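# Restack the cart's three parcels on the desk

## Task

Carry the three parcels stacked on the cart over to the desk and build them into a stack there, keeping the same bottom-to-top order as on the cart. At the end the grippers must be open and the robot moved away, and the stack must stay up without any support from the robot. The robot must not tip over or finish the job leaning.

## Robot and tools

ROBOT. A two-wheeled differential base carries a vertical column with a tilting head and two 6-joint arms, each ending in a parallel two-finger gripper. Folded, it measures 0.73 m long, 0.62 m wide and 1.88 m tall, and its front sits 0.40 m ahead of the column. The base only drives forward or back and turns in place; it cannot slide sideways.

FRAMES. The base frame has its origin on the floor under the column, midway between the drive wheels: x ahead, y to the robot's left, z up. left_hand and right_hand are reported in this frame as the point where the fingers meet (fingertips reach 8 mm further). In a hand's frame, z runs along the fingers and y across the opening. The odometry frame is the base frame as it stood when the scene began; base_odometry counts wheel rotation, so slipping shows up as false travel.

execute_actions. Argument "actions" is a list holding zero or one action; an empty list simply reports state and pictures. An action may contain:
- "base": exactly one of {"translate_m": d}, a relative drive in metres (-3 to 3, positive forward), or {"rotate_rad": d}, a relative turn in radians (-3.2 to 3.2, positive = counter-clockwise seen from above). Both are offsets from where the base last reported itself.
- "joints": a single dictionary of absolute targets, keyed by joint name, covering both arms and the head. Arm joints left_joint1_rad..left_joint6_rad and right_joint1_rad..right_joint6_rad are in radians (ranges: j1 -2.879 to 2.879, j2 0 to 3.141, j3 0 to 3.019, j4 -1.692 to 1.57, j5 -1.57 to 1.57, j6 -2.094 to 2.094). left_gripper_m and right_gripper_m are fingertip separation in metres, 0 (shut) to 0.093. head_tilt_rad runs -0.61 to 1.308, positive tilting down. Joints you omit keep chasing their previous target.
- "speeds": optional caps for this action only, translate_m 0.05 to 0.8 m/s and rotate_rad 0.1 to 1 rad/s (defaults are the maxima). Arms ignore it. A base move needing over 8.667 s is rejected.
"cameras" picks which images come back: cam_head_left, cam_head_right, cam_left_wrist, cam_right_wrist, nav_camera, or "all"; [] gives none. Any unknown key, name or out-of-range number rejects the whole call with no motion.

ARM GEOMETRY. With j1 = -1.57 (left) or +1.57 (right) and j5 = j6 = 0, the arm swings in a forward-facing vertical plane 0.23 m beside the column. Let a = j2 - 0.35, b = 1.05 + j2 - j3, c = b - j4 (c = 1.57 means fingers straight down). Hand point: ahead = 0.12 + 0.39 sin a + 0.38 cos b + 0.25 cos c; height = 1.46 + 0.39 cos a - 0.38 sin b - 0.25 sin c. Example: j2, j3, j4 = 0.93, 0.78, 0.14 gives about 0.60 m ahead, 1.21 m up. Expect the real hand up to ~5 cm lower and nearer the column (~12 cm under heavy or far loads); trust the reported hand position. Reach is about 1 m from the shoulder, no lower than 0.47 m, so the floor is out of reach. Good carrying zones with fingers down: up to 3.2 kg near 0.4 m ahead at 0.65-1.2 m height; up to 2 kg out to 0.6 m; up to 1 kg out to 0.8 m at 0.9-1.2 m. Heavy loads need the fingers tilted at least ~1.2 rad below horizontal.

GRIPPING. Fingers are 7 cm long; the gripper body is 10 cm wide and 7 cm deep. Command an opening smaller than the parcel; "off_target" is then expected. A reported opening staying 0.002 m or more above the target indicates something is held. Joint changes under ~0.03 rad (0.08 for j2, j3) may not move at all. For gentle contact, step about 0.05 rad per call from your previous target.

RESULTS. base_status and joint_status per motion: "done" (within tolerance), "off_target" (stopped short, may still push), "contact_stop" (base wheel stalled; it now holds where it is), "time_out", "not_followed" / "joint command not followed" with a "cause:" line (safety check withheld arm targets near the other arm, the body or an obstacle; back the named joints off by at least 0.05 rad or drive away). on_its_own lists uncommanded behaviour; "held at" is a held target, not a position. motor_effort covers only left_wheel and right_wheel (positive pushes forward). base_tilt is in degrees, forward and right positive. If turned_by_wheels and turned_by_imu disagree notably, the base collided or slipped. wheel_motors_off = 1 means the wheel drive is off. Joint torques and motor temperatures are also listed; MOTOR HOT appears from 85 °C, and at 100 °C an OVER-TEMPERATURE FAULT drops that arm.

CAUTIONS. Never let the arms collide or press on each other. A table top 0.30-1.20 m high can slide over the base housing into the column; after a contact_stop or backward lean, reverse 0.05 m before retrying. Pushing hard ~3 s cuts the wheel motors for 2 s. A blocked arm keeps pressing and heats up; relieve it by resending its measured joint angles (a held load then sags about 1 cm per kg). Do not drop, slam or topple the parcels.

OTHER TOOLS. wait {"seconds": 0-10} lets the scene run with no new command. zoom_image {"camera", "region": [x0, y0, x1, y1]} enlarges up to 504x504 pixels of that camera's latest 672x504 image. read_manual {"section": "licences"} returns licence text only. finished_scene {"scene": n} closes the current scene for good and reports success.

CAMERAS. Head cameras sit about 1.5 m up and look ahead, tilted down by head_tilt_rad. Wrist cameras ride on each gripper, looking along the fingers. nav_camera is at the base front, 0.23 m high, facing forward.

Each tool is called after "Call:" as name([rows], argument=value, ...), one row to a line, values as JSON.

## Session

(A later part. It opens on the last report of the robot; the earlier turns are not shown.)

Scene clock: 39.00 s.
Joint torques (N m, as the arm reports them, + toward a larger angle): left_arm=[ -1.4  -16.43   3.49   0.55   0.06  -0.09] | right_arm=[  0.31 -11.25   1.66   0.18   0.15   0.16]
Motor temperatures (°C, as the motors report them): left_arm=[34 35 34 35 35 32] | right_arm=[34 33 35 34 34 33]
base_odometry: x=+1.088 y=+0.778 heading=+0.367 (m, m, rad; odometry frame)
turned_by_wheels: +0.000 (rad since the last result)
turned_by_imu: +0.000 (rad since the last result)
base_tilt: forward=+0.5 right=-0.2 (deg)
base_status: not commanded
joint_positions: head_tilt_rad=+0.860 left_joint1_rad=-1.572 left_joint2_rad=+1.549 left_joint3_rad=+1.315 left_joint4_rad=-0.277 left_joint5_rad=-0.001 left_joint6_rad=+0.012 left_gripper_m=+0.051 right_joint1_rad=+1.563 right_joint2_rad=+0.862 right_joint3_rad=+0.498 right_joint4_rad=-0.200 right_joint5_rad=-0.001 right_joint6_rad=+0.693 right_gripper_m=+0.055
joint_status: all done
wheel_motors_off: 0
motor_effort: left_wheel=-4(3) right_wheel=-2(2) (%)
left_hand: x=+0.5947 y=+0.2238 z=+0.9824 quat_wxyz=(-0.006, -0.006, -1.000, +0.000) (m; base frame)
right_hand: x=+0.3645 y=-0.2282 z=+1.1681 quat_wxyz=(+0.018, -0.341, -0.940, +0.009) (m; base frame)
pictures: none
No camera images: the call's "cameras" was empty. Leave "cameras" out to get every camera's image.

Call:
execute_actions([
  {"joints":{"left_joint2_rad":1.55,"left_gripper_m":0.093}},
], cameras=[])

Call:
execute_actions([
  {"joints":{"left_joint2_rad":1.0,"left_joint3_rad":0.8}},
], cameras=[])

Call:
execute_actions([
  {"base":{"rotate_rad":-0.3}},
], cameras=[])

Call:
execute_actions([
  {"base":{"translate_m":-2.1}},
], cameras=[])

Call:
execute_actions([
  {"base":{"rotate_rad":2.11},"joints":{"left_joint6_rad":1.72}},
], cameras=[])

Call:
execute_actions([
  {"joints":{"left_joint2_rad":2.12,"left_joint3_rad":1.92,"left_joint4_rad":-0.33}},
], cameras=["cam_left_wrist"])

Scene clock: 40.20 s.
Joint torques (N m, as the arm reports them, + toward a larger angle): left_arm=[ -1.45 -21.94   3.44   0.58   0.06  -0.08] | right_arm=[  0.33 -11.17   1.68   0.16   0.15   0.16]
Motor temperatures (°C, as the motors report them): left_arm=[34 35 34 35 35 32] | right_arm=[34 33 35 34 34 33]
base_odometry: x=+1.088 y=+0.778 heading=+0.367 (m, m, rad; odometry frame)
turned_by_wheels: +0.000 (rad since the last result)
turned_by_imu: +0.000 (rad since the last result)
base_tilt: forward=+0.6 right=-0.2 (deg)
base_status: not commanded
joint_positions: head_tilt_rad=+0.860 left_joint1_rad=-1.572 left_joint2_rad=+1.549 left_joint3_rad=+1.315 left_joint4_rad=-0.277 left_joint5_rad=-0.001 left_joint6_rad=+0.012 left_gripper_m=+0.093 right_joint1_rad=+1.563 right_joint2_rad=+0.862 right_joint3_rad=+0.498 right_joint4_rad=-0.200 right_joint5_rad=-0.001 right_joint6_rad=+0.693 right_gripper_m=+0.055
joint_status: all done
wheel_motors_off: 0
motor_effort: left_wheel=-4(6) right_wheel=-1(1) (%)
left_hand: x=+0.5950 y=+0.2238 z=+0.9828 quat_wxyz=(-0.006, -0.006, -1.000, +0.000) (m; base frame)
right_hand: x=+0.3645 y=-0.2282 z=+1.1681 quat_wxyz=(+0.018, -0.341, -0.940, +0.009) (m; base frame)
pictures: none
No camera images: the call's "cameras" was empty. Leave "cameras" out to get every camera's image.

Scene clock: 41.40 s.
Joint torques (N m, as the arm reports them, + toward a larger angle): left_arm=[ -1.35 -15.71   3.7    0.62   0.05  -0.08] | right_arm=[  0.34 -11.11   1.68   0.16   0.15   0.16]
Motor temperatures (°C, as the motors report them): left_arm=[34 35 34 35 35 32] | right_arm=[34 33 35 34 34 33]
base_odometry: x=+1.088 y=+0.778 heading=+0.367 (m, m, rad; odometry frame)
turned_by_wheels: +0.000 (rad since the last result)
turned_by_imu: +0.000 (rad since the last result)
base_tilt: forward=+0.5 right=-0.2 (deg)
base_status: not commanded
joint_positions: head_tilt_rad=+0.860 left_joint1_rad=-1.572 left_joint2_rad=+0.991 left_joint3_rad=+0.798 left_joint4_rad=-0.277 left_joint5_rad=-0.001 left_joint6_rad=+0.012 left_gripper_m=+0.093 right_joint1_rad=+1.563 right_joint2_rad=+0.862 right_joint3_rad=+0.498 right_joint4_rad=-0.200 right_joint5_rad=-0.001 right_joint6_rad=+0.693 right_gripper_m=+0.055
joint_status: all done
wheel_motors_off: 0
motor_effort: left_wheel=-6(4) right_wheel=+3(2) (%)
left_hand: x=+0.4926 y=+0.2240 z=+1.1571 quat_wxyz=(-0.027, -0.006, -1.000, +0.000) (m; base frame)
right_hand: x=+0.3645 y=-0.2282 z=+1.1681 quat_wxyz=(+0.018, -0.341, -0.940, +0.009) (m; base frame)
pictures: none
No camera images: the call's "cameras" was empty. Leave "cameras" out to get every camera's image.

Scene clock: 42.90 s.
Joint torques (N m, as the arm reports them, + toward a larger angle): left_arm=[ -1.37 -15.45   3.61   0.64   0.05  -0.09] | right_arm=[  0.51 -11.25   1.72   0.15   0.16   0.16]
Motor temperatures (°C, as the motors report them): left_arm=[34 35 34 35 35 32] | right_arm=[34 33 35 34 34 33]
base_odometry: x=+1.088 y=+0.778 heading=+0.069 (m, m, rad; odometry frame)
turned_by_wheels: -0.298 (rad since the last result)
turned_by_imu: -0.291 (rad since the last result)
base_tilt: forward=+0.5 right=-0.2 (deg)
base_status: done
joint_positions: head_tilt_rad=+0.860 left_joint1_rad=-1.572 left_joint2_rad=+0.991 left_joint3_rad=+0.798 left_joint4_rad=-0.277 left_joint5_rad=-0.001 left_joint6_rad=+0.012 left_gripper_m=+0.093 right_joint1_rad=+1.563 right_joint2_rad=+0.862 right_joint3_rad=+0.498 right_joint4_rad=-0.200 right_joint5_rad=-0.001 right_joint6_rad=+0.693 right_gripper_m=+0.055
joint_status: not commanded
wheel_motors_off: 0
motor_effort: left_wheel=+0(45) right_wheel=-1(25) (%)
left_hand: x=+0.4926 y=+0.2240 z=+1.1571 quat_wxyz=(-0.027, -0.006, -1.000, +0.000) (m; base frame)
right_hand: x=+0.3645 y=-0.2282 z=+1.1681 quat_wxyz=(+0.018, -0.341, -0.940, +0.009) (m; base frame)
pictures: none
No camera images: the call's "cameras" was empty. Leave "cameras" out to get every camera's image.

Scene clock: 47.53 s.
Joint torques (N m, as the arm reports them, + toward a larger angle): left_arm=[ -1.35 -15.58   3.91   0.6    0.06  -0.07] | right_arm=[  0.37 -11.06   1.76   0.17   0.16   0.15]
Motor temperatures (°C, as the motors report them): left_arm=[34 35 34 35 35 32] | right_arm=[34 33 35 34 34 33]
base_odometry: x=-1.007 y=+0.633 heading=+0.069 (m, m, rad; odometry frame)
turned_by_wheels: +0.000 (rad since the last result)
turned_by_imu: +0.001 (rad since the last result)
base_tilt: forward=+0.5 right=-0.2 (deg)
base_status: done
joint_positions: head_tilt_rad=+0.860 left_joint1_rad=-1.572 left_joint2_rad=+0.991 left_joint3_rad=+0.795 left_joint4_rad=-0.277 left_joint5_rad=-0.001 left_joint6_rad=+0.012 left_gripper_m=+0.093 right_joint1_rad=+1.563 right_joint2_rad=+0.861 right_joint3_rad=+0.497 right_joint4_rad=-0.200 right_joint5_rad=-0.001 right_joint6_rad=+0.693 right_gripper_m=+0.055
joint_status: not commanded
wheel_motors_off: 0
motor_effort: left_wheel=+0(43) right_wheel=-2(53) (%)
left_hand: x=+0.4908 y=+0.2241 z=+1.1566 quat_wxyz=(-0.026, -0.006, -1.000, +0.000) (m; base frame)
right_hand: x=+0.3642 y=-0.2282 z=+1.1684 quat_wxyz=(+0.018, -0.341, -0.940, +0.009) (m; base frame)
pictures: none
No camera images: the call's "cameras" was empty. Leave "cameras" out to get every camera's image.

Scene clock: 50.97 s.
Joint torques (N m, as the arm reports them, + toward a larger angle): left_arm=[ -1.46 -15.32   3.81   0.51   0.13   0.19] | right_arm=[  0.41 -10.91   1.78   0.18   0.15   0.15]
Motor temperatures (°C, as the motors report them): left_arm=[34 35 34 35 35 32] | right_arm=[34 33 35 34 34 33]
base_odometry: x=-1.007 y=+0.633 heading=+2.179 (m, m, rad; odometry frame)
turned_by_wheels: +2.110 (rad since the last result)
turned_by_imu: +2.084 (rad since the last result)
base_tilt: forward=+0.6 right=-0.2 (deg)
base_status: done
joint_positions: head_tilt_rad=+0.860 left_joint1_rad=-1.572 left_joint2_rad=+0.991 left_joint3_rad=+0.795 left_joint4_rad=-0.277 left_joint5_rad=-0.001 left_joint6_rad=+1.708 left_gripper_m=+0.093 right_joint1_rad=+1.563 right_joint2_rad=+0.861 right_joint3_rad=+0.497 right_joint4_rad=-0.200 right_joint5_rad=-0.001 right_joint6_rad=+0.693 right_gripper_m=+0.055
joint_status: all done
wheel_motors_off: 0
motor_effort: left_wheel=+0(38) right_wheel=+3(51) (%)
left_hand: x=+0.4908 y=+0.2241 z=+1.1566 quat_wxyz=(-0.017, -0.754, -0.656, -0.019) (m; base frame)
right_hand: x=+0.3642 y=-0.2282 z=+1.1684 quat_wxyz=(+0.018, -0.341, -0.940, +0.009) (m; base frame)
pictures: none
No camera images: the call's "cameras" was empty. Leave "cameras" out to get every camera's image.

Scene clock: 52.70 s.
Joint torques (N m, as the arm reports them, + toward a larger angle): left_arm=[ -1.44 -24.09   3.84   0.02   0.14   0.2 ] | right_arm=[  0.47 -10.98   1.79   0.19   0.15   0.15]
Motor temperatures (°C, as the motors report them): left_arm=[34 35 34 35 35 32] | right_arm=[34 33 35 34 34 33]
base_odometry: x=-1.007 y=+0.633 heading=+2.179 (m, m, rad; odometry frame)
turned_by_wheels: +0.000 (rad since the last result)
turned_by_imu: +0.000 (rad since the last result)
base_tilt: forward=+0.5 right=-0.2 (deg)
base_status: not commanded
joint_positions: head_tilt_rad=+0.860 left_joint1_rad=-1.572 left_joint2_rad=+2.136 left_joint3_rad=+1.909 left_joint4_rad=-0.325 left_joint5_rad=-0.001 left_joint6_rad=+1.708 left_gripper_m=+0.093 right_joint1_rad=+1.563 right_joint2_rad=+0.861 right_joint3_rad=+0.497 right_joint4_rad=-0.200 right_joint5_rad=-0.001 right_joint6_rad=+0.693 right_gripper_m=+0.055
joint_status: all done
wheel_motors_off: 0
motor_effort: left_wheel=-5(4) right_wheel=+3(2) (%)
left_hand: x=+0.6042 y=+0.2235 z=+0.7615 quat_wxyz=(+0.009, -0.754, -0.656, +0.011) (m; base frame)
right_hand: x=+0.3642 y=-0.2282 z=+1.1684 quat_wxyz=(+0.018, -0.341, -0.940, +0.009) (m; base frame)
pictures: cam_left_wrist
camera_calibration (this result's frames):
cam_left_wrist: T_world_to_cam=[[-0.988527, 0.149374, 0.0223895, 0.549017], [0.134376, 0.802043, 0.581953, -0.702223], [0.0689714, 0.578285, -0.812914, 0.570234], [0, 0, 0, 1]] pos_world=[0.59775, 0.151447, 0.85992]
Images, in order (width x height): cam_left_wrist 672x504.

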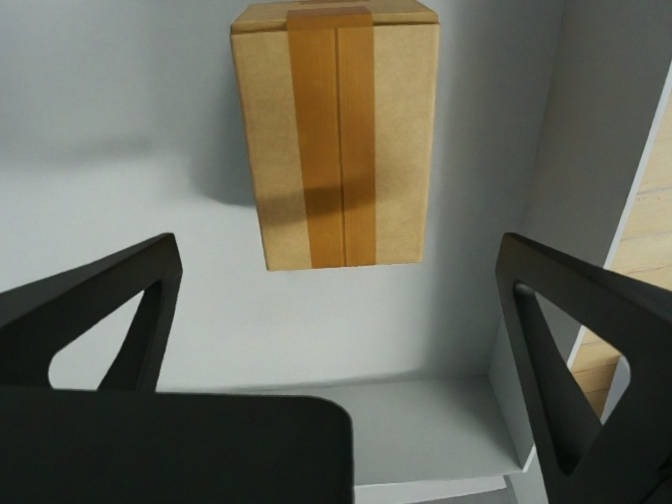

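Call:
execute_actions([
  {"joints":{"left_joint2_rad":2.22,"left_joint3_rad":1.99,"left_joint6_rad":1.66}},
], cameras=[])

Call:
execute_actions([
  {"joints":{"left_joint2_rad":2.28,"left_joint3_rad":2.06}},
], cameras=[])

Call:
execute_actions([
  {"joints":{"left_joint2_rad":2.335,"left_joint3_rad":2.13}},
], cameras=["cam_left_wrist"])

Scene clock: 53.93 s.
Joint torques (N m, as the arm reports them, + toward a larger angle): left_arm=[ -1.18 -20.92   2.98   0.05   0.13  -0.04] | right_arm=[  0.45 -11.1    1.79   0.19   0.15   0.15]
Motor temperatures (°C, as the motors report them): left_arm=[34 35 34 35 35 32] | right_arm=[34 33 35 34 34 33]
base_odometry: x=-1.007 y=+0.633 heading=+2.179 (m, m, rad; odometry frame)
turned_by_wheels: +0.000 (rad since the last result)
turned_by_imu: +0.000 (rad since the last result)
base_tilt: forward=+0.6 right=-0.2 (deg)
base_status: not commanded
joint_positions: head_tilt_rad=+0.860 left_joint1_rad=-1.572 left_joint2_rad=+2.202 left_joint3_rad=+1.990 left_joint4_rad=-0.325 left_joint5_rad=-0.001 left_joint6_rad=+1.668 left_gripper_m=+0.093 right_joint1_rad=+1.563 right_joint2_rad=+0.861 right_joint3_rad=+0.497 right_joint4_rad=-0.200 right_joint5_rad=-0.001 right_joint6_rad=+0.693 right_gripper_m=+0.055
joint_status: all done
wheel_motors_off: 0
motor_effort: left_wheel=-6(5) right_wheel=+2(4) (%)
left_hand: x=+0.6067 y=+0.2235 z=+0.7385 quat_wxyz=(+0.004, -0.741, -0.672, +0.005) (m; base frame)
right_hand: x=+0.3642 y=-0.2282 z=+1.1684 quat_wxyz=(+0.018, -0.341, -0.940, +0.009) (m; base frame)
pictures: none
No camera images: the call's "cameras" was empty. Leave "cameras" out to get every camera's image.

Scene clock: 54.67 s.
Joint torques (N m, as the arm reports them, + toward a larger angle): left_arm=[ -1.34 -20.71   3.8    0.     0.13  -0.04] | right_arm=[  0.31 -11.06   1.79   0.18   0.15   0.15]
Motor temperatures (°C, as the motors report them): left_arm=[34 35 34 35 35 32] | right_arm=[34 33 35 34 34 33]
base_odometry: x=-1.007 y=+0.633 heading=+2.179 (m, m, rad; odometry frame)
turned_by_wheels: +0.000 (rad since the last result)
turned_by_imu: +0.000 (rad since the last result)
base_tilt: forward=+0.5 right=-0.2 (deg)
base_status: not commanded
joint_positions: head_tilt_rad=+0.860 left_joint1_rad=-1.572 left_joint2_rad=+2.262 left_joint3_rad=+2.052 left_joint4_rad=-0.325 left_joint5_rad=-0.001 left_joint6_rad=+1.668 left_gripper_m=+0.093 right_joint1_rad=+1.563 right_joint2_rad=+0.861 right_joint3_rad=+0.497 right_joint4_rad=-0.200 right_joint5_rad=-0.001 right_joint6_rad=+0.693 right_gripper_m=+0.055
joint_status: all done
wheel_motors_off: 0
motor_effort: left_wheel=-4(5) right_wheel=+3(4) (%)
left_hand: x=+0.6007 y=+0.2235 z=+0.7166 quat_wxyz=(+0.004, -0.741, -0.672, +0.004) (m; base frame)
right_hand: x=+0.3642 y=-0.2282 z=+1.1684 quat_wxyz=(+0.018, -0.341, -0.940, +0.009) (m; base frame)
pictures: none
No camera images: the call's "cameras" was empty. Leave "cameras" out to get every camera's image.

Scene clock: 55.40 s.
Joint torques (N m, as the arm reports them, + toward a larger angle): left_arm=[ -1.29 -20.28   4.25   0.05   0.13  -0.04] | right_arm=[  0.48 -11.02   1.8    0.18   0.15   0.15]
Motor temperatures (°C, as the motors report them): left_arm=[34 35 34 35 35 32] | right_arm=[34 33 35 34 34 33]
base_odometry: x=-1.007 y=+0.633 heading=+2.179 (m, m, rad; odometry frame)
turned_by_wheels: +0.000 (rad since the last result)
turned_by_imu: +0.000 (rad since the last result)
base_tilt: forward=+0.5 right=-0.2 (deg)
base_status: not commanded
joint_positions: head_tilt_rad=+0.860 left_joint1_rad=-1.572 left_joint2_rad=+2.314 left_joint3_rad=+2.120 left_joint4_rad=-0.325 left_joint5_rad=-0.001 left_joint6_rad=+1.668 left_gripper_m=+0.093 right_joint1_rad=+1.563 right_joint2_rad=+0.861 right_joint3_rad=+0.497 right_joint4_rad=-0.200 right_joint5_rad=-0.001 right_joint6_rad=+0.693 right_gripper_m=+0.055
joint_status: all done
wheel_motors_off: 0
motor_effort: left_wheel=-3(7) right_wheel=+4(6) (%)
left_hand: x=+0.6032 y=+0.2235 z=+0.7000 quat_wxyz=(-0.002, -0.741, -0.672, -0.001) (m; base frame)
right_hand: x=+0.3642 y=-0.2282 z=+1.1684 quat_wxyz=(+0.018, -0.341, -0.940, +0.009) (m; base frame)
pictures: cam_left_wrist
camera_calibration (this result's frames):
cam_left_wrist: T_world_to_cam=[[-0.994009, 0.108866, -0.0096746, 0.584187], [0.0825962, 0.806209, 0.585837, -0.638656], [0.0715777, 0.581528, -0.810371, 0.516268], [0, 0, 0, 1]] pos_world=[0.596484, 0.151068, 0.798168]
Images, in order (width x height): cam_left_wrist 672x504.

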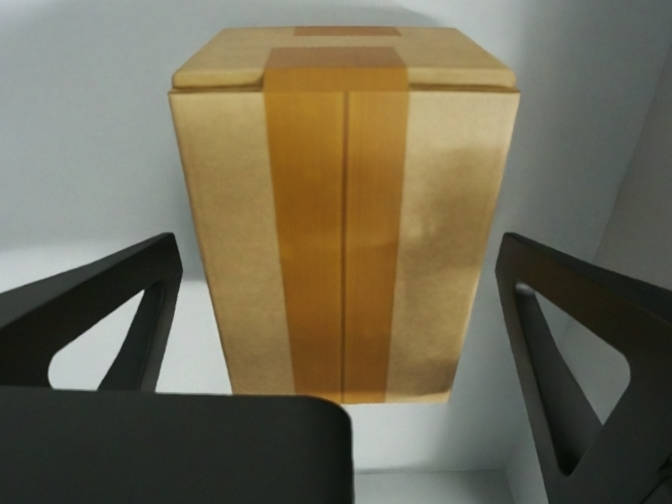

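Call:
execute_actions([
  {"joints":{"left_gripper_m":0.02}},
], cameras=[])

Call:
execute_actions([
  {"joints":{"left_joint2_rad":1.9,"left_joint3_rad":1.9,"left_joint4_rad":-0.45}},
], cameras=[])

Call:
execute_actions([
  {"base":{"rotate_rad":-2.11},"joints":{"left_joint2_rad":1.0,"left_joint3_rad":0.8,"left_joint4_rad":-0.32,"left_joint6_rad":0}},
], cameras=[])

Call:
execute_actions([
  {"base":{"translate_m":2.1},"joints":{"left_joint2_rad":1.45,"left_joint3_rad":1.32,"left_joint4_rad":-0.33}},
], cameras=[])

Call:
execute_actions([
  {"joints":{"left_joint2_rad":1.555,"left_joint4_rad":-0.28}},
], cameras=[])

Call:
execute_actions([
  {"joints":{"left_gripper_m":0.093}},
], cameras=[])

Call:
execute_actions([
  {"joints":{"left_joint2_rad":1.42}},
], cameras=[])

Call:
execute_actions([
  {"base":{"rotate_rad":0.3}},
], cameras=["cam_head_left","cam_left_wrist"])

Scene clock: 56.90 s.
Joint torques (N m, as the arm reports them, + toward a larger angle): left_arm=[ -1.22 -20.28   4.21   0.06   0.13  -0.04] | right_arm=[  0.42 -11.05   1.79   0.16   0.16   0.15]
Motor temperatures (°C, as the motors report them): left_arm=[34 35 34 35 35 32] | right_arm=[34 33 35 34 34 33]
base_odometry: x=-1.007 y=+0.633 heading=+2.179 (m, m, rad; odometry frame)
turned_by_wheels: +0.000 (rad since the last result)
turned_by_imu: +0.000 (rad since the last result)
base_tilt: forward=+0.5 right=-0.2 (deg)
base_status: not commanded
joint_positions: head_tilt_rad=+0.860 left_joint1_rad=-1.572 left_joint2_rad=+2.314 left_joint3_rad=+2.120 left_joint4_rad=-0.325 left_joint5_rad=-0.001 left_joint6_rad=+1.668 left_gripper_m=+0.059 right_joint1_rad=+1.563 right_joint2_rad=+0.861 right_joint3_rad=+0.497 right_joint4_rad=-0.200 right_joint5_rad=-0.001 right_joint6_rad=+0.693 right_gripper_m=+0.055
joint_status: left_gripper_m off_target (ended at +0.059, target +0.020)
wheel_motors_off: 0
motor_effort: left_wheel=-5(3) right_wheel=+5(5) (%)
left_hand: x=+0.6031 y=+0.2235 z=+0.7000 quat_wxyz=(-0.002, -0.741, -0.672, -0.001) (m; base frame)
right_hand: x=+0.3642 y=-0.2282 z=+1.1684 quat_wxyz=(+0.018, -0.341, -0.940, +0.009) (m; base frame)
pictures: none
No camera images: the call's "cameras" was empty. Leave "cameras" out to get every camera's image.

Scene clock: 58.50 s.
Joint torques (N m, as the arm reports them, + toward a larger angle): left_arm=[ -1.29 -25.12   5.96   0.26   0.12  -0.02] | right_arm=[  0.43 -11.18   1.76   0.18   0.15   0.15]
Motor temperatures (°C, as the motors report them): left_arm=[34 35 34 35 35 32] | right_arm=[34 33 35 34 34 33]
base_odometry: x=-1.007 y=+0.633 heading=+2.179 (m, m, rad; odometry frame)
turned_by_wheels: +0.000 (rad since the last result)
turned_by_imu: +0.000 (rad since the last result)
base_tilt: forward=+0.5 right=-0.2 (deg)
base_status: not commanded
joint_positions: head_tilt_rad=+0.860 left_joint1_rad=-1.572 left_joint2_rad=+1.893 left_joint3_rad=+1.892 left_joint4_rad=-0.448 left_joint5_rad=+0.000 left_joint6_rad=+1.665 left_gripper_m=+0.059 right_joint1_rad=+1.563 right_joint2_rad=+0.861 right_joint3_rad=+0.497 right_joint4_rad=-0.200 right_joint5_rad=-0.001 right_joint6_rad=+0.693 right_gripper_m=+0.055
joint_status: all done
wheel_motors_off: 0
motor_effort: left_wheel=-6(5) right_wheel=+6(5) (%)
left_hand: x=+0.7176 y=+0.2236 z=+0.8894 quat_wxyz=(-0.025, -0.739, -0.672, -0.027) (m; base frame)
right_hand: x=+0.3642 y=-0.2282 z=+1.1684 quat_wxyz=(+0.018, -0.341, -0.940, +0.009) (m; base frame)
pictures: none
No camera images: the call's "cameras" was empty. Leave "cameras" out to get every camera's image.

Scene clock: 61.93 s.
Joint torques (N m, as the arm reports them, + toward a larger angle): left_arm=[ -1.57 -15.78   4.09   0.4    0.04  -0.09] | right_arm=[  0.3  -11.12   1.79   0.17   0.16   0.15]
Motor temperatures (°C, as the motors report them): left_arm=[34 35 34 35 35 32] | right_arm=[34 33 35 34 34 33]
base_odometry: x=-1.007 y=+0.633 heading=+0.069 (m, m, rad; odometry frame)
turned_by_wheels: -2.110 (rad since the last result)
turned_by_imu: -2.081 (rad since the last result)
base_tilt: forward=+0.5 right=-0.2 (deg)
base_status: done
joint_positions: head_tilt_rad=+0.860 left_joint1_rad=-1.571 left_joint2_rad=+0.995 left_joint3_rad=+0.791 left_joint4_rad=-0.323 left_joint5_rad=+0.000 left_joint6_rad=+0.012 left_gripper_m=+0.059 right_joint1_rad=+1.563 right_joint2_rad=+0.861 right_joint3_rad=+0.497 right_joint4_rad=-0.200 right_joint5_rad=-0.001 right_joint6_rad=+0.693 right_gripper_m=+0.055
joint_status: all done
wheel_motors_off: 0
motor_effort: left_wheel=+1(35) right_wheel=-1(37) (%)
left_hand: x=+0.4756 y=+0.2245 z=+1.1542 quat_wxyz=(+0.002, -0.006, -1.000, +0.000) (m; base frame)
right_hand: x=+0.3642 y=-0.2282 z=+1.1684 quat_wxyz=(+0.018, -0.341, -0.940, +0.009) (m; base frame)
pictures: none
No camera images: the call's "cameras" was empty. Leave "cameras" out to get every camera's image.

Scene clock: 66.57 s.
Joint torques (N m, as the arm reports them, + toward a larger angle): left_arm=[ -1.57 -23.16   4.99   0.26   0.04  -0.08] | right_arm=[  0.35 -11.11   1.72   0.17   0.15   0.15]
Motor temperatures (°C, as the motors report them): left_arm=[34 36 35 35 35 32] | right_arm=[34 33 35 34 34 33]
base_odometry: x=+1.088 y=+0.778 heading=+0.068 (m, m, rad; odometry frame)
turned_by_wheels: -0.001 (rad since the last result)
turned_by_imu: +0.001 (rad since the last result)
base_tilt: forward=+0.5 right=-0.2 (deg)
base_status: done
joint_positions: head_tilt_rad=+0.860 left_joint1_rad=-1.571 left_joint2_rad=+1.457 left_joint3_rad=+1.308 left_joint4_rad=-0.327 left_joint5_rad=+0.000 left_joint6_rad=+0.012 left_gripper_m=+0.059 right_joint1_rad=+1.563 right_joint2_rad=+0.860 right_joint3_rad=+0.498 right_joint4_rad=-0.200 right_joint5_rad=-0.001 right_joint6_rad=+0.693 right_gripper_m=+0.055
joint_status: all done
wheel_motors_off: 0
motor_effort: left_wheel=-2(56) right_wheel=+1(57) (%)
left_hand: x=+0.6202 y=+0.2245 z=+1.0260 quat_wxyz=(-0.024, -0.006, -1.000, +0.000) (m; base frame)
right_hand: x=+0.3652 y=-0.2282 z=+1.1686 quat_wxyz=(+0.017, -0.341, -0.940, +0.009) (m; base frame)
pictures: none
No camera images: the call's "cameras" was empty. Leave "cameras" out to get every camera's image.

Scene clock: 67.33 s.
Joint torques (N m, as the arm reports them, + toward a larger angle): left_arm=[ -1.47 -20.86   3.29   0.49   0.    -0.06] | right_arm=[  0.49 -11.05   1.67   0.22   0.15   0.15]
Motor temperatures (°C, as the motors report them): left_arm=[34 36 35 35 35 32] | right_arm=[34 33 35 34 34 33]
base_odometry: x=+1.088 y=+0.778 heading=+0.068 (m, m, rad; odometry frame)
turned_by_wheels: +0.000 (rad since the last result)
turned_by_imu: +0.000 (rad since the last result)
base_tilt: forward=+0.5 right=-0.2 (deg)
base_status: not commanded
joint_positions: head_tilt_rad=+0.860 left_joint1_rad=-1.571 left_joint2_rad=+1.541 left_joint3_rad=+1.317 left_joint4_rad=-0.285 left_joint5_rad=+0.001 left_joint6_rad=+0.011 left_gripper_m=+0.059 right_joint1_rad=+1.563 right_joint2_rad=+0.860 right_joint3_rad=+0.498 right_joint4_rad=-0.200 right_joint5_rad=-0.001 right_joint6_rad=+0.693 right_gripper_m=+0.055
joint_status: all done
wheel_motors_off: 0
motor_effort: left_wheel=-1(1) right_wheel=+3(3) (%)
left_hand: x=+0.5977 y=+0.2246 z=+0.9866 quat_wxyz=(-0.007, -0.005, -1.000, +0.000) (m; base frame)
right_hand: x=+0.3654 y=-0.2282 z=+1.1686 quat_wxyz=(+0.017, -0.341, -0.940, +0.009) (m; base frame)
pictures: none
No camera images: the call's "cameras" was empty. Leave "cameras" out to get every camera's image.

Scene clock: 68.00 s.
Joint torques (N m, as the arm reports them, + toward a larger angle): left_arm=[ -1.64 -20.98   3.4    0.48  -0.01  -0.07] | right_arm=[  0.39 -11.08   1.67   0.24   0.15   0.16]
Motor temperatures (°C, as the motors report them): left_arm=[34 36 35 35 35 32] | right_arm=[34 33 35 34 34 33]
base_odometry: x=+1.088 y=+0.778 heading=+0.068 (m, m, rad; odometry frame)
turned_by_wheels: +0.000 (rad since the last result)
turned_by_imu: +0.000 (rad since the last result)
base_tilt: forward=+0.5 right=-0.2 (deg)
base_status: not commanded
joint_positions: head_tilt_rad=+0.860 left_joint1_rad=-1.571 left_joint2_rad=+1.541 left_joint3_rad=+1.316 left_joint4_rad=-0.285 left_joint5_rad=+0.001 left_joint6_rad=+0.011 left_gripper_m=+0.093 right_joint1_rad=+1.563 right_joint2_rad=+0.860 right_joint3_rad=+0.498 right_joint4_rad=-0.200 right_joint5_rad=-0.001 right_joint6_rad=+0.693 right_gripper_m=+0.055
joint_status: all done
wheel_motors_off: 0
motor_effort: left_wheel=+1(4) right_wheel=+1(4) (%)
left_hand: x=+0.5975 y=+0.2246 z=+0.9865 quat_wxyz=(-0.007, -0.005, -1.000, +0.000) (m; base frame)
right_hand: x=+0.3654 y=-0.2282 z=+1.1686 quat_wxyz=(+0.017, -0.341, -0.940, +0.009) (m; base frame)
pictures: none
No camera images: the call's "cameras" was empty. Leave "cameras" out to get every camera's image.

Scene clock: 69.00 s.
Joint torques (N m, as the arm reports them, + toward a larger angle): left_arm=[ -1.47 -22.2    5.09   0.65   0.    -0.07] | right_arm=[  0.43 -10.96   1.69   0.21   0.15   0.15]
Motor temperatures (°C, as the motors report them): left_arm=[34 36 35 35 35 32] | right_arm=[34 33 35 34 34 33]
base_odometry: x=+1.088 y=+0.778 heading=+0.068 (m, m, rad; odometry frame)
turned_by_wheels: +0.000 (rad since the last result)
turned_by_imu: +0.000 (rad since the last result)
base_tilt: forward=+0.6 right=-0.2 (deg)
base_status: not commanded
joint_positions: head_tilt_rad=+0.860 left_joint1_rad=-1.571 left_joint2_rad=+1.413 left_joint3_rad=+1.314 left_joint4_rad=-0.285 left_joint5_rad=+0.001 left_joint6_rad=+0.011 left_gripper_m=+0.093 right_joint1_rad=+1.563 right_joint2_rad=+0.860 right_joint3_rad=+0.498 right_joint4_rad=-0.200 right_joint5_rad=-0.001 right_joint6_rad=+0.693 right_gripper_m=+0.055
joint_status: all done
wheel_motors_off: 0
motor_effort: left_wheel=+1(2) right_wheel=+2(2) (%)
left_hand: x=+0.6525 y=+0.2245 z=+1.0507 quat_wxyz=(-0.070, -0.005, -0.998, +0.000) (m; base frame)
right_hand: x=+0.3654 y=-0.2282 z=+1.1686 quat_wxyz=(+0.017, -0.341, -0.940, +0.009) (m; base frame)
pictures: none
No camera images: the call's "cameras" was empty. Leave "cameras" out to get every camera's image.

Scene clock: 70.43 s.
Joint torques (N m, as the arm reports them, + toward a larger angle): left_arm=[ -1.25 -22.17   5.07   0.74   0.    -0.07] | right_arm=[  0.33 -11.14   1.74   0.19   0.15   0.16]
Motor temperatures (°C, as the motors report them): left_arm=[34 36 35 35 35 32] | right_arm=[34 33 35 34 34 33]
base_odometry: x=+1.088 y=+0.778 heading=+0.368 (m, m, rad; odometry frame)
turned_by_wheels: +0.299 (rad since the last result)
turned_by_imu: +0.293 (rad since the last result)
base_tilt: forward=+0.5 right=-0.2 (deg)
base_status: done
joint_positions: head_tilt_rad=+0.860 left_joint1_rad=-1.573 left_joint2_rad=+1.413 left_joint3_rad=+1.314 left_joint4_rad=-0.285 left_joint5_rad=+0.001 left_joint6_rad=+0.011 left_gripper_m=+0.093 right_joint1_rad=+1.563 right_joint2_rad=+0.860 right_joint3_rad=+0.498 right_joint4_rad=-0.200 right_joint5_rad=-0.001 right_joint6_rad=+0.693 right_gripper_m=+0.055
joint_status: not commanded
wheel_motors_off: 0
motor_effort: left_wheel=-3(46) right_wheel=+1(43) (%)
left_hand: x=+0.6525 y=+0.2231 z=+1.0507 quat_wxyz=(-0.070, -0.006, -0.998, +0.001) (m; base frame)
right_hand: x=+0.3654 y=-0.2282 z=+1.1686 quat_wxyz=(+0.017, -0.341, -0.940, +0.009) (m; base frame)
pictures: cam_head_left, cam_left_wrist
camera_calibration (this result's frames):
cam_head_left: T_world_to_cam=[[-0.00718705, -0.999818, 0.0176752, 0.031546], [-0.751004, -0.00627399, -0.660268, 1.06007], [0.660259, -0.0180195, -0.750822, 1.04963], [0, 0, 0, 1]] pos_world=[0.103316, 0.057105, 1.48746]
cam_left_wrist: T_world_to_cam=[[-0.0223426, -0.999736, -0.00544279, 0.245529], [-0.884024, 0.0172135, 0.467124, 0.0835706], [-0.466907, 0.0152483, -0.884175, 1.35238], [0, 0, 0, 1]] pos_world=[0.710799, 0.223404, 1.15804]
Images, in order (width x height): cam_head_left 672x504, cam_left_wrist 672x504.

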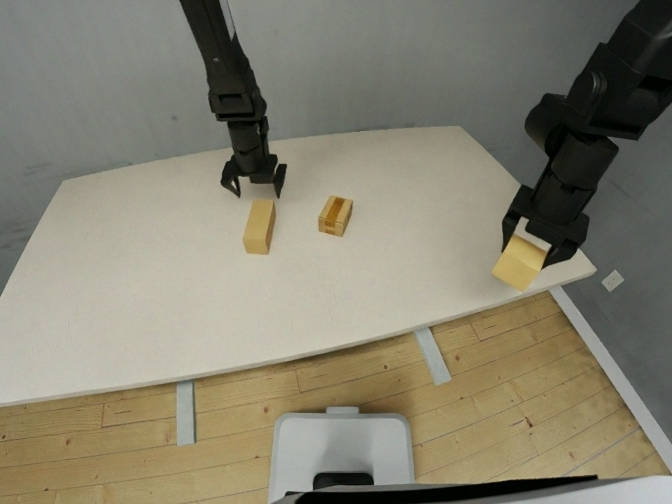

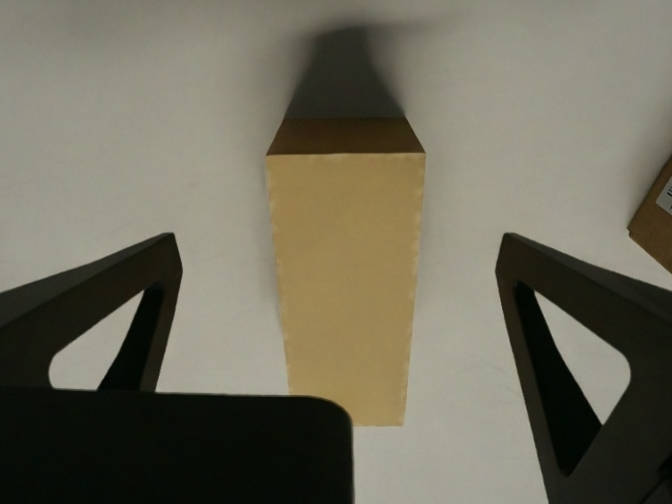

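Call:
execute_actions([
  {"joints":{"left_joint2_rad":1.55}},
], cameras=[])

Call:
execute_actions([
  {"joints":{"left_gripper_m":0.02}},
], cameras=[])

Call:
execute_actions([
  {"joints":{"left_joint2_rad":1.36,"left_joint3_rad":1.26,"left_joint4_rad":-0.36}},
], cameras=[])

Call:
execute_actions([
  {"base":{"rotate_rad":-0.296}},
], cameras=[])

Call:
execute_actions([
  {"joints":{"left_joint2_rad":1.43}},
], cameras=[])

Call:
execute_actions([
  {"joints":{"left_joint2_rad":1.48}},
], cameras=[])

Call:
execute_actions([
  {"joints":{"left_joint2_rad":1.44,"left_gripper_m":0.093}},
], cameras=[])

Call:
execute_actions([
  {"joints":{"left_joint2_rad":1.1,"left_joint3_rad":1.1,"left_joint4_rad":-0.5}},
], cameras=["cam_left_wrist"])

Call:
execute_actions([
  {"base":{"rotate_rad":0.74},"joints":{"right_joint2_rad":1.23,"right_joint3_rad":1.215,"right_joint4_rad":-0.5,"right_joint6_rad":0.73}},
], cameras=["cam_head_right","cam_right_wrist"])

Scene clock: 72.43 s.
Joint torques (N m, as the arm reports them, + toward a larger angle): left_arm=[ -1.36 -22.73   3.69   0.43   0.01  -0.07] | right_arm=[  0.4  -11.12   1.71   0.19   0.16   0.16]
Motor temperatures (°C, as the motors report them): left_arm=[34 36 35 35 35 32] | right_arm=[34 33 35 34 34 33]
base_odometry: x=+1.088 y=+0.778 heading=+0.367 (m, m, rad; odometry frame)
turned_by_wheels: +0.000 (rad since the last result)
turned_by_imu: +0.001 (rad since the last result)
base_tilt: forward=+0.5 right=-0.3 (deg)
base_status: not commanded
joint_positions: head_tilt_rad=+0.860 left_joint1_rad=-1.573 left_joint2_rad=+1.559 left_joint3_rad=+1.310 left_joint4_rad=-0.285 left_joint5_rad=+0.001 left_joint6_rad=+0.011 left_gripper_m=+0.093 right_joint1_rad=+1.563 right_joint2_rad=+0.860 right_joint3_rad=+0.498 right_joint4_rad=-0.200 right_joint5_rad=-0.001 right_joint6_rad=+0.693 right_gripper_m=+0.055
joint_status: all done
wheel_motors_off: 0
motor_effort: left_wheel=-5(5) right_wheel=+0(2) (%)
left_hand: x=+0.5855 y=+0.2230 z=+0.9775 quat_wxyz=(+0.005, -0.006, -1.000, +0.001) (m; base frame)
right_hand: x=+0.3654 y=-0.2282 z=+1.1686 quat_wxyz=(+0.017, -0.341, -0.940, +0.009) (m; base frame)
pictures: none
No camera images: the call's "cameras" was empty. Leave "cameras" out to get every camera's image.

Scene clock: 73.10 s.
Joint torques (N m, as the arm reports them, + toward a larger angle): left_arm=[ -1.22 -22.83   3.67   0.49   0.02  -0.07] | right_arm=[  0.36 -11.25   1.69   0.17   0.15   0.16]
Motor temperatures (°C, as the motors report them): left_arm=[34 36 35 35 35 32] | right_arm=[34 33 35 34 34 33]
base_odometry: x=+1.088 y=+0.778 heading=+0.367 (m, m, rad; odometry frame)
turned_by_wheels: +0.000 (rad since the last result)
turned_by_imu: +0.000 (rad since the last result)
base_tilt: forward=+0.5 right=-0.2 (deg)
base_status: not commanded
joint_positions: head_tilt_rad=+0.860 left_joint1_rad=-1.573 left_joint2_rad=+1.559 left_joint3_rad=+1.310 left_joint4_rad=-0.285 left_joint5_rad=+0.001 left_joint6_rad=+0.010 left_gripper_m=+0.051 right_joint1_rad=+1.563 right_joint2_rad=+0.860 right_joint3_rad=+0.498 right_joint4_rad=-0.200 right_joint5_rad=-0.001 right_joint6_rad=+0.693 right_gripper_m=+0.055
joint_status: left_gripper_m off_target (ended at +0.051, target +0.020)
wheel_motors_off: 0
motor_effort: left_wheel=-6(5) right_wheel=+0(0) (%)
left_hand: x=+0.5855 y=+0.2231 z=+0.9775 quat_wxyz=(+0.005, -0.006, -1.000, +0.001) (m; base frame)
right_hand: x=+0.3654 y=-0.2282 z=+1.1686 quat_wxyz=(+0.017, -0.341, -0.940, +0.009) (m; base frame)
pictures: none
No camera images: the call's "cameras" was empty. Leave "cameras" out to get every camera's image.

Scene clock: 74.13 s.
Joint torques (N m, as the arm reports them, + toward a larger angle): left_arm=[ -1.28 -21.31   4.74   0.41   0.01  -0.08] | right_arm=[  0.42 -11.17   1.71   0.2    0.15   0.15]
Motor temperatures (°C, as the motors report them): left_arm=[34 36 35 35 35 32] | right_arm=[34 33 35 34 34 33]
base_odometry: x=+1.088 y=+0.778 heading=+0.367 (m, m, rad; odometry frame)
turned_by_wheels: +0.000 (rad since the last result)
turned_by_imu: +0.000 (rad since the last result)
base_tilt: forward=+0.5 right=-0.2 (deg)
base_status: not commanded
joint_positions: head_tilt_rad=+0.860 left_joint1_rad=-1.573 left_joint2_rad=+1.352 left_joint3_rad=+1.256 left_joint4_rad=-0.361 left_joint5_rad=+0.001 left_joint6_rad=+0.010 left_gripper_m=+0.051 right_joint1_rad=+1.563 right_joint2_rad=+0.860 right_joint3_rad=+0.498 right_joint4_rad=-0.200 right_joint5_rad=-0.001 right_joint6_rad=+0.693 right_gripper_m=+0.055
joint_status: all done
wheel_motors_off: 0
motor_effort: left_wheel=-5(7) right_wheel=-1(2) (%)
left_hand: x=+0.6235 y=+0.2232 z=+1.0693 quat_wxyz=(-0.033, -0.006, -0.999, +0.001) (m; base frame)
right_hand: x=+0.3654 y=-0.2282 z=+1.1686 quat_wxyz=(+0.017, -0.341, -0.940, +0.009) (m; base frame)
pictures: none
No camera images: the call's "cameras" was empty. Leave "cameras" out to get every camera's image.

Scene clock: 75.60 s.
Joint torques (N m, as the arm reports them, + toward a larger angle): left_arm=[ -1.1  -21.3    4.84   0.47   0.01  -0.06] | right_arm=[  0.41 -11.3    1.72   0.14   0.16   0.15]
Motor temperatures (°C, as the motors report them): left_arm=[34 36 35 35 35 32] | right_arm=[34 33 35 34 34 33]
base_odometry: x=+1.088 y=+0.778 heading=+0.073 (m, m, rad; odometry frame)
turned_by_wheels: -0.294 (rad since the last result)
turned_by_imu: -0.287 (rad since the last result)
base_tilt: forward=+0.6 right=-0.2 (deg)
base_status: done
joint_positions: head_tilt_rad=+0.860 left_joint1_rad=-1.576 left_joint2_rad=+1.352 left_joint3_rad=+1.256 left_joint4_rad=-0.361 left_joint5_rad=+0.001 left_joint6_rad=+0.010 left_gripper_m=+0.051 right_joint1_rad=+1.563 right_joint2_rad=+0.860 right_joint3_rad=+0.498 right_joint4_rad=-0.200 right_joint5_rad=-0.001 right_joint6_rad=+0.693 right_gripper_m=+0.055
joint_status: not commanded
wheel_motors_off: 0
motor_effort: left_wheel=+1(46) right_wheel=-1(23) (%)
left_hand: x=+0.6235 y=+0.2214 z=+1.0693 quat_wxyz=(-0.033, -0.006, -0.999, +0.002) (m; base frame)
right_hand: x=+0.3654 y=-0.2282 z=+1.1686 quat_wxyz=(+0.017, -0.341, -0.940, +0.009) (m; base frame)
pictures: none
No camera images: the call's "cameras" was empty. Leave "cameras" out to get every camera's image.

Scene clock: 76.57 s.
Joint torques (N m, as the arm reports them, + toward a larger angle): left_arm=[ -1.05 -21.75   4.23   0.32   0.01  -0.07] | right_arm=[  0.39 -11.04   1.72   0.19   0.15   0.15]
Motor temperatures (°C, as the motors report them): left_arm=[34 36 35 35 35 32] | right_arm=[34 33 35 34 34 33]
base_odometry: x=+1.088 y=+0.778 heading=+0.073 (m, m, rad; odometry frame)
turned_by_wheels: +0.000 (rad since the last result)
turned_by_imu: +0.000 (rad since the last result)
base_tilt: forward=+0.5 right=-0.2 (deg)
base_status: not commanded
joint_positions: head_tilt_rad=+0.860 left_joint1_rad=-1.576 left_joint2_rad=+1.429 left_joint3_rad=+1.252 left_joint4_rad=-0.361 left_joint5_rad=+0.001 left_joint6_rad=+0.010 left_gripper_m=+0.051 right_joint1_rad=+1.563 right_joint2_rad=+0.860 right_joint3_rad=+0.498 right_joint4_rad=-0.200 right_joint5_rad=-0.001 right_joint6_rad=+0.693 right_gripper_m=+0.055
joint_status: all done
wheel_motors_off: 0
motor_effort: left_wheel=-1(4) right_wheel=-4(1) (%)
left_hand: x=+0.5898 y=+0.2213 z=+1.0313 quat_wxyz=(+0.007, -0.006, -1.000, +0.003) (m; base frame)
right_hand: x=+0.3654 y=-0.2282 z=+1.1686 quat_wxyz=(+0.017, -0.341, -0.940, +0.009) (m; base frame)
pictures: none
No camera images: the call's "cameras" was empty. Leave "cameras" out to get every camera's image.

Scene clock: 77.13 s.
Joint torques (N m, as the arm reports them, + toward a larger angle): left_arm=[ -1.1  -18.05   3.9    0.34   0.03  -0.07] | right_arm=[  0.44 -11.14   1.69   0.17   0.15   0.15]
Motor temperatures (°C, as the motors report them): left_arm=[34 36 35 35 35 32] | right_arm=[34 33 35 34 34 33]
base_odometry: x=+1.088 y=+0.778 heading=+0.073 (m, m, rad; odometry frame)
turned_by_wheels: +0.000 (rad since the last result)
turned_by_imu: +0.000 (rad since the last result)
base_tilt: forward=+0.5 right=-0.2 (deg)
base_status: not commanded
joint_positions: head_tilt_rad=+0.860 left_joint1_rad=-1.576 left_joint2_rad=+1.440 left_joint3_rad=+1.255 left_joint4_rad=-0.361 left_joint5_rad=+0.000 left_joint6_rad=+0.010 left_gripper_m=+0.051 right_joint1_rad=+1.563 right_joint2_rad=+0.860 right_joint3_rad=+0.498 right_joint4_rad=-0.200 right_joint5_rad=-0.001 right_joint6_rad=+0.693 right_gripper_m=+0.055
joint_status: all done
wheel_motors_off: 0
motor_effort: left_wheel=+2(4) right_wheel=-2(3) (%)
left_hand: x=+0.5869 y=+0.2213 z=+1.0266 quat_wxyz=(+0.011, -0.006, -1.000, +0.002) (m; base frame)
right_hand: x=+0.3654 y=-0.2282 z=+1.1686 quat_wxyz=(+0.017, -0.341, -0.940, +0.009) (m; base frame)
pictures: none
No camera images: the call's "cameras" was empty. Leave "cameras" out to get every camera's image.

Scene clock: 77.80 s.
Joint torques (N m, as the arm reports them, + toward a larger angle): left_arm=[ -1.08 -21.84   3.86   0.35   0.03  -0.06] | right_arm=[  0.46 -10.98   1.68   0.18   0.15   0.15]
Motor temperatures (°C, as the motors report them): left_arm=[34 36 35 35 35 32] | right_arm=[34 33 35 34 34 33]
base_odometry: x=+1.088 y=+0.778 heading=+0.073 (m, m, rad; odometry frame)
turned_by_wheels: +0.000 (rad since the last result)
turned_by_imu: +0.000 (rad since the last result)
base_tilt: forward=+0.6 right=-0.2 (deg)
base_status: not commanded
joint_positions: head_tilt_rad=+0.860 left_joint1_rad=-1.576 left_joint2_rad=+1.440 left_joint3_rad=+1.255 left_joint4_rad=-0.361 left_joint5_rad=+0.000 left_joint6_rad=+0.010 left_gripper_m=+0.093 right_joint1_rad=+1.563 right_joint2_rad=+0.860 right_joint3_rad=+0.498 right_joint4_rad=-0.200 right_joint5_rad=-0.001 right_joint6_rad=+0.693 right_gripper_m=+0.055
joint_status: all done
wheel_motors_off: 0
motor_effort: left_wheel=+4(3) right_wheel=-4(3) (%)
left_hand: x=+0.5872 y=+0.2213 z=+1.0269 quat_wxyz=(+0.011, -0.006, -1.000, +0.002) (m; base frame)
right_hand: x=+0.3654 y=-0.2282 z=+1.1686 quat_wxyz=(+0.017, -0.341, -0.940, +0.009) (m; base frame)
pictures: none
No camera images: the call's "cameras" was empty. Leave "cameras" out to get every camera's image.

Scene clock: 78.97 s.
Joint torques (N m, as the arm reports them, + toward a larger angle): left_arm=[ -1.1  -17.93   5.59   0.51   0.02  -0.07] | right_arm=[  0.35 -11.08   1.7    0.21   0.16   0.15]
Motor temperatures (°C, as the motors report them): left_arm=[34 36 35 35 35 32] | right_arm=[34 33 35 34 34 33]
base_odometry: x=+1.088 y=+0.778 heading=+0.073 (m, m, rad; odometry frame)
turned_by_wheels: +0.000 (rad since the last result)
turned_by_imu: +0.000 (rad since the last result)
base_tilt: forward=+0.5 right=-0.2 (deg)
base_status: not commanded
joint_positions: head_tilt_rad=+0.860 left_joint1_rad=-1.576 left_joint2_rad=+1.078 left_joint3_rad=+1.098 left_joint4_rad=-0.502 left_joint5_rad=+0.000 left_joint6_rad=+0.010 left_gripper_m=+0.093 right_joint1_rad=+1.563 right_joint2_rad=+0.860 right_joint3_rad=+0.498 right_joint4_rad=-0.200 right_joint5_rad=-0.001 right_joint6_rad=+0.693 right_gripper_m=+0.055
joint_status: all done
wheel_motors_off: 0
motor_effort: left_wheel=+3(4) right_wheel=-4(3) (%)
left_hand: x=+0.5888 y=+0.2220 z=+1.1701 quat_wxyz=(-0.021, -0.006, -1.000, +0.002) (m; base frame)
right_hand: x=+0.3654 y=-0.2282 z=+1.1686 quat_wxyz=(+0.017, -0.341, -0.940, +0.009) (m; base frame)
pictures: cam_left_wrist
camera_calibration (this result's frames):
cam_left_wrist: T_world_to_cam=[[-0.0240591, -0.99971, -0.00141596, 0.239921], [-0.833822, 0.0192854, 0.551696, -0.157473], [-0.551509, 0.014454, -0.834044, 1.41955], [0, 0, 0, 1]] pos_world=[0.657363, 0.22237, 1.27119]
Images, in order (width x height): cam_left_wrist 672x504.

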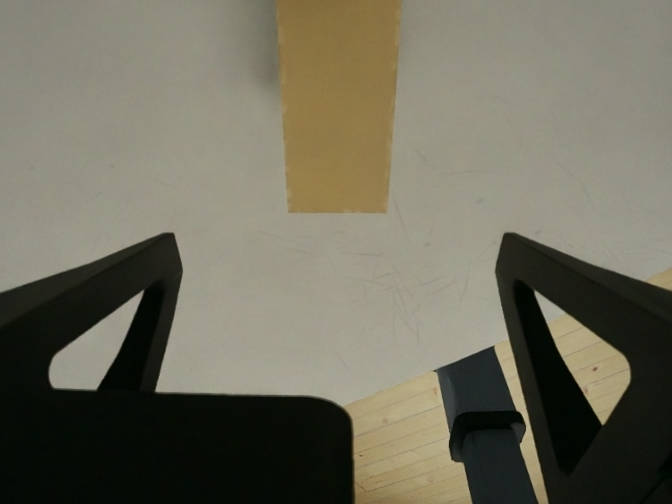

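Scene clock: 81.00 s.
Joint torques (N m, as the arm reports them, + toward a larger angle): left_arm=[ -1.3  -17.9    5.54   0.45   0.02  -0.07] | right_arm=[  0.15 -18.71   3.98   0.06   0.16   0.15]
Motor temperatures (°C, as the motors report them): left_arm=[34 36 35 35 35 32] | right_arm=[34 33 35 34 34 33]
base_odometry: x=+1.088 y=+0.778 heading=+0.813 (m, m, rad; odometry frame)
turned_by_wheels: +0.740 (rad since the last result)
turned_by_imu: +0.728 (rad since the last result)
base_tilt: forward=+0.5 right=-0.2 (deg)
base_status: done
joint_positions: head_tilt_rad=+0.860 left_joint1_rad=-1.575 left_joint2_rad=+1.078 left_joint3_rad=+1.098 left_joint4_rad=-0.502 left_joint5_rad=+0.000 left_joint6_rad=+0.010 left_gripper_m=+0.093 right_joint1_rad=+1.563 right_joint2_rad=+1.236 right_joint3_rad=+1.217 right_joint4_rad=-0.496 right_joint5_rad=-0.001 right_joint6_rad=+0.722 right_gripper_m=+0.055
joint_status: all done
wheel_motors_off: 0
motor_effort: left_wheel=-2(49) right_wheel=+0(41) (%)
left_hand: x=+0.5888 y=+0.2221 z=+1.1701 quat_wxyz=(-0.021, -0.006, -1.000, +0.002) (m; base frame)
right_hand: x=+0.6095 y=-0.2294 z=+1.1181 quat_wxyz=(-0.005, -0.355, -0.935, +0.001) (m; base frame)
pictures: cam_head_right, cam_right_wrist
camera_calibration (this result's frames):
cam_head_right: T_world_to_cam=[[0.00369956, -0.999592, 0.0283055, -0.0754891], [-0.756532, -0.0213083, -0.653609, 1.05057], [0.653946, -0.018996, -0.756303, 1.06278], [0, 0, 0, 1]] pos_world=[0.10007, -0.0328838, 1.49259]
cam_right_wrist: T_world_to_cam=[[-0.666477, -0.745497, -0.00647444, 0.242087], [-0.617075, 0.546752, 0.565933, -0.123121], [-0.418362, 0.381177, -0.824426, 1.38871], [0, 0, 0, 1]] pos_world=[0.666353, -0.281551, 1.21613]
Images, in order (width x height): cam_head_right 672x504, cam_right_wrist 672x504.

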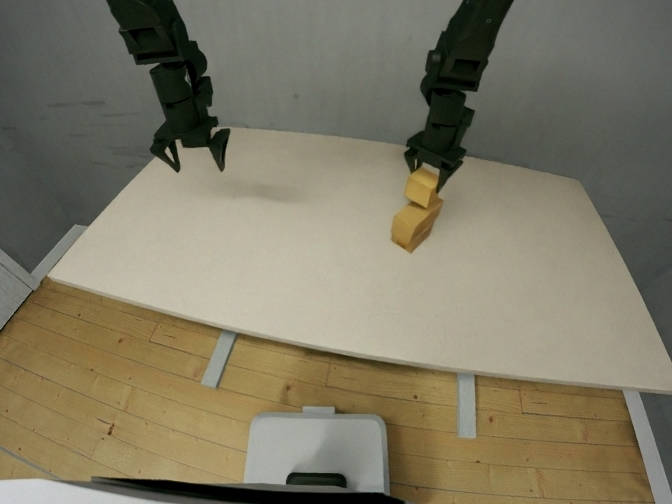

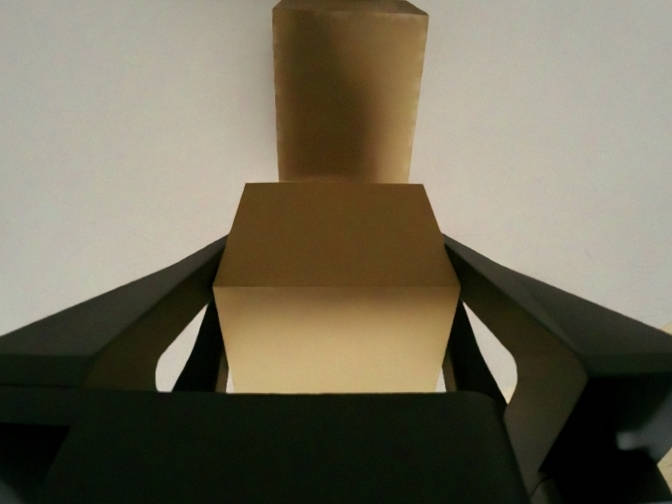

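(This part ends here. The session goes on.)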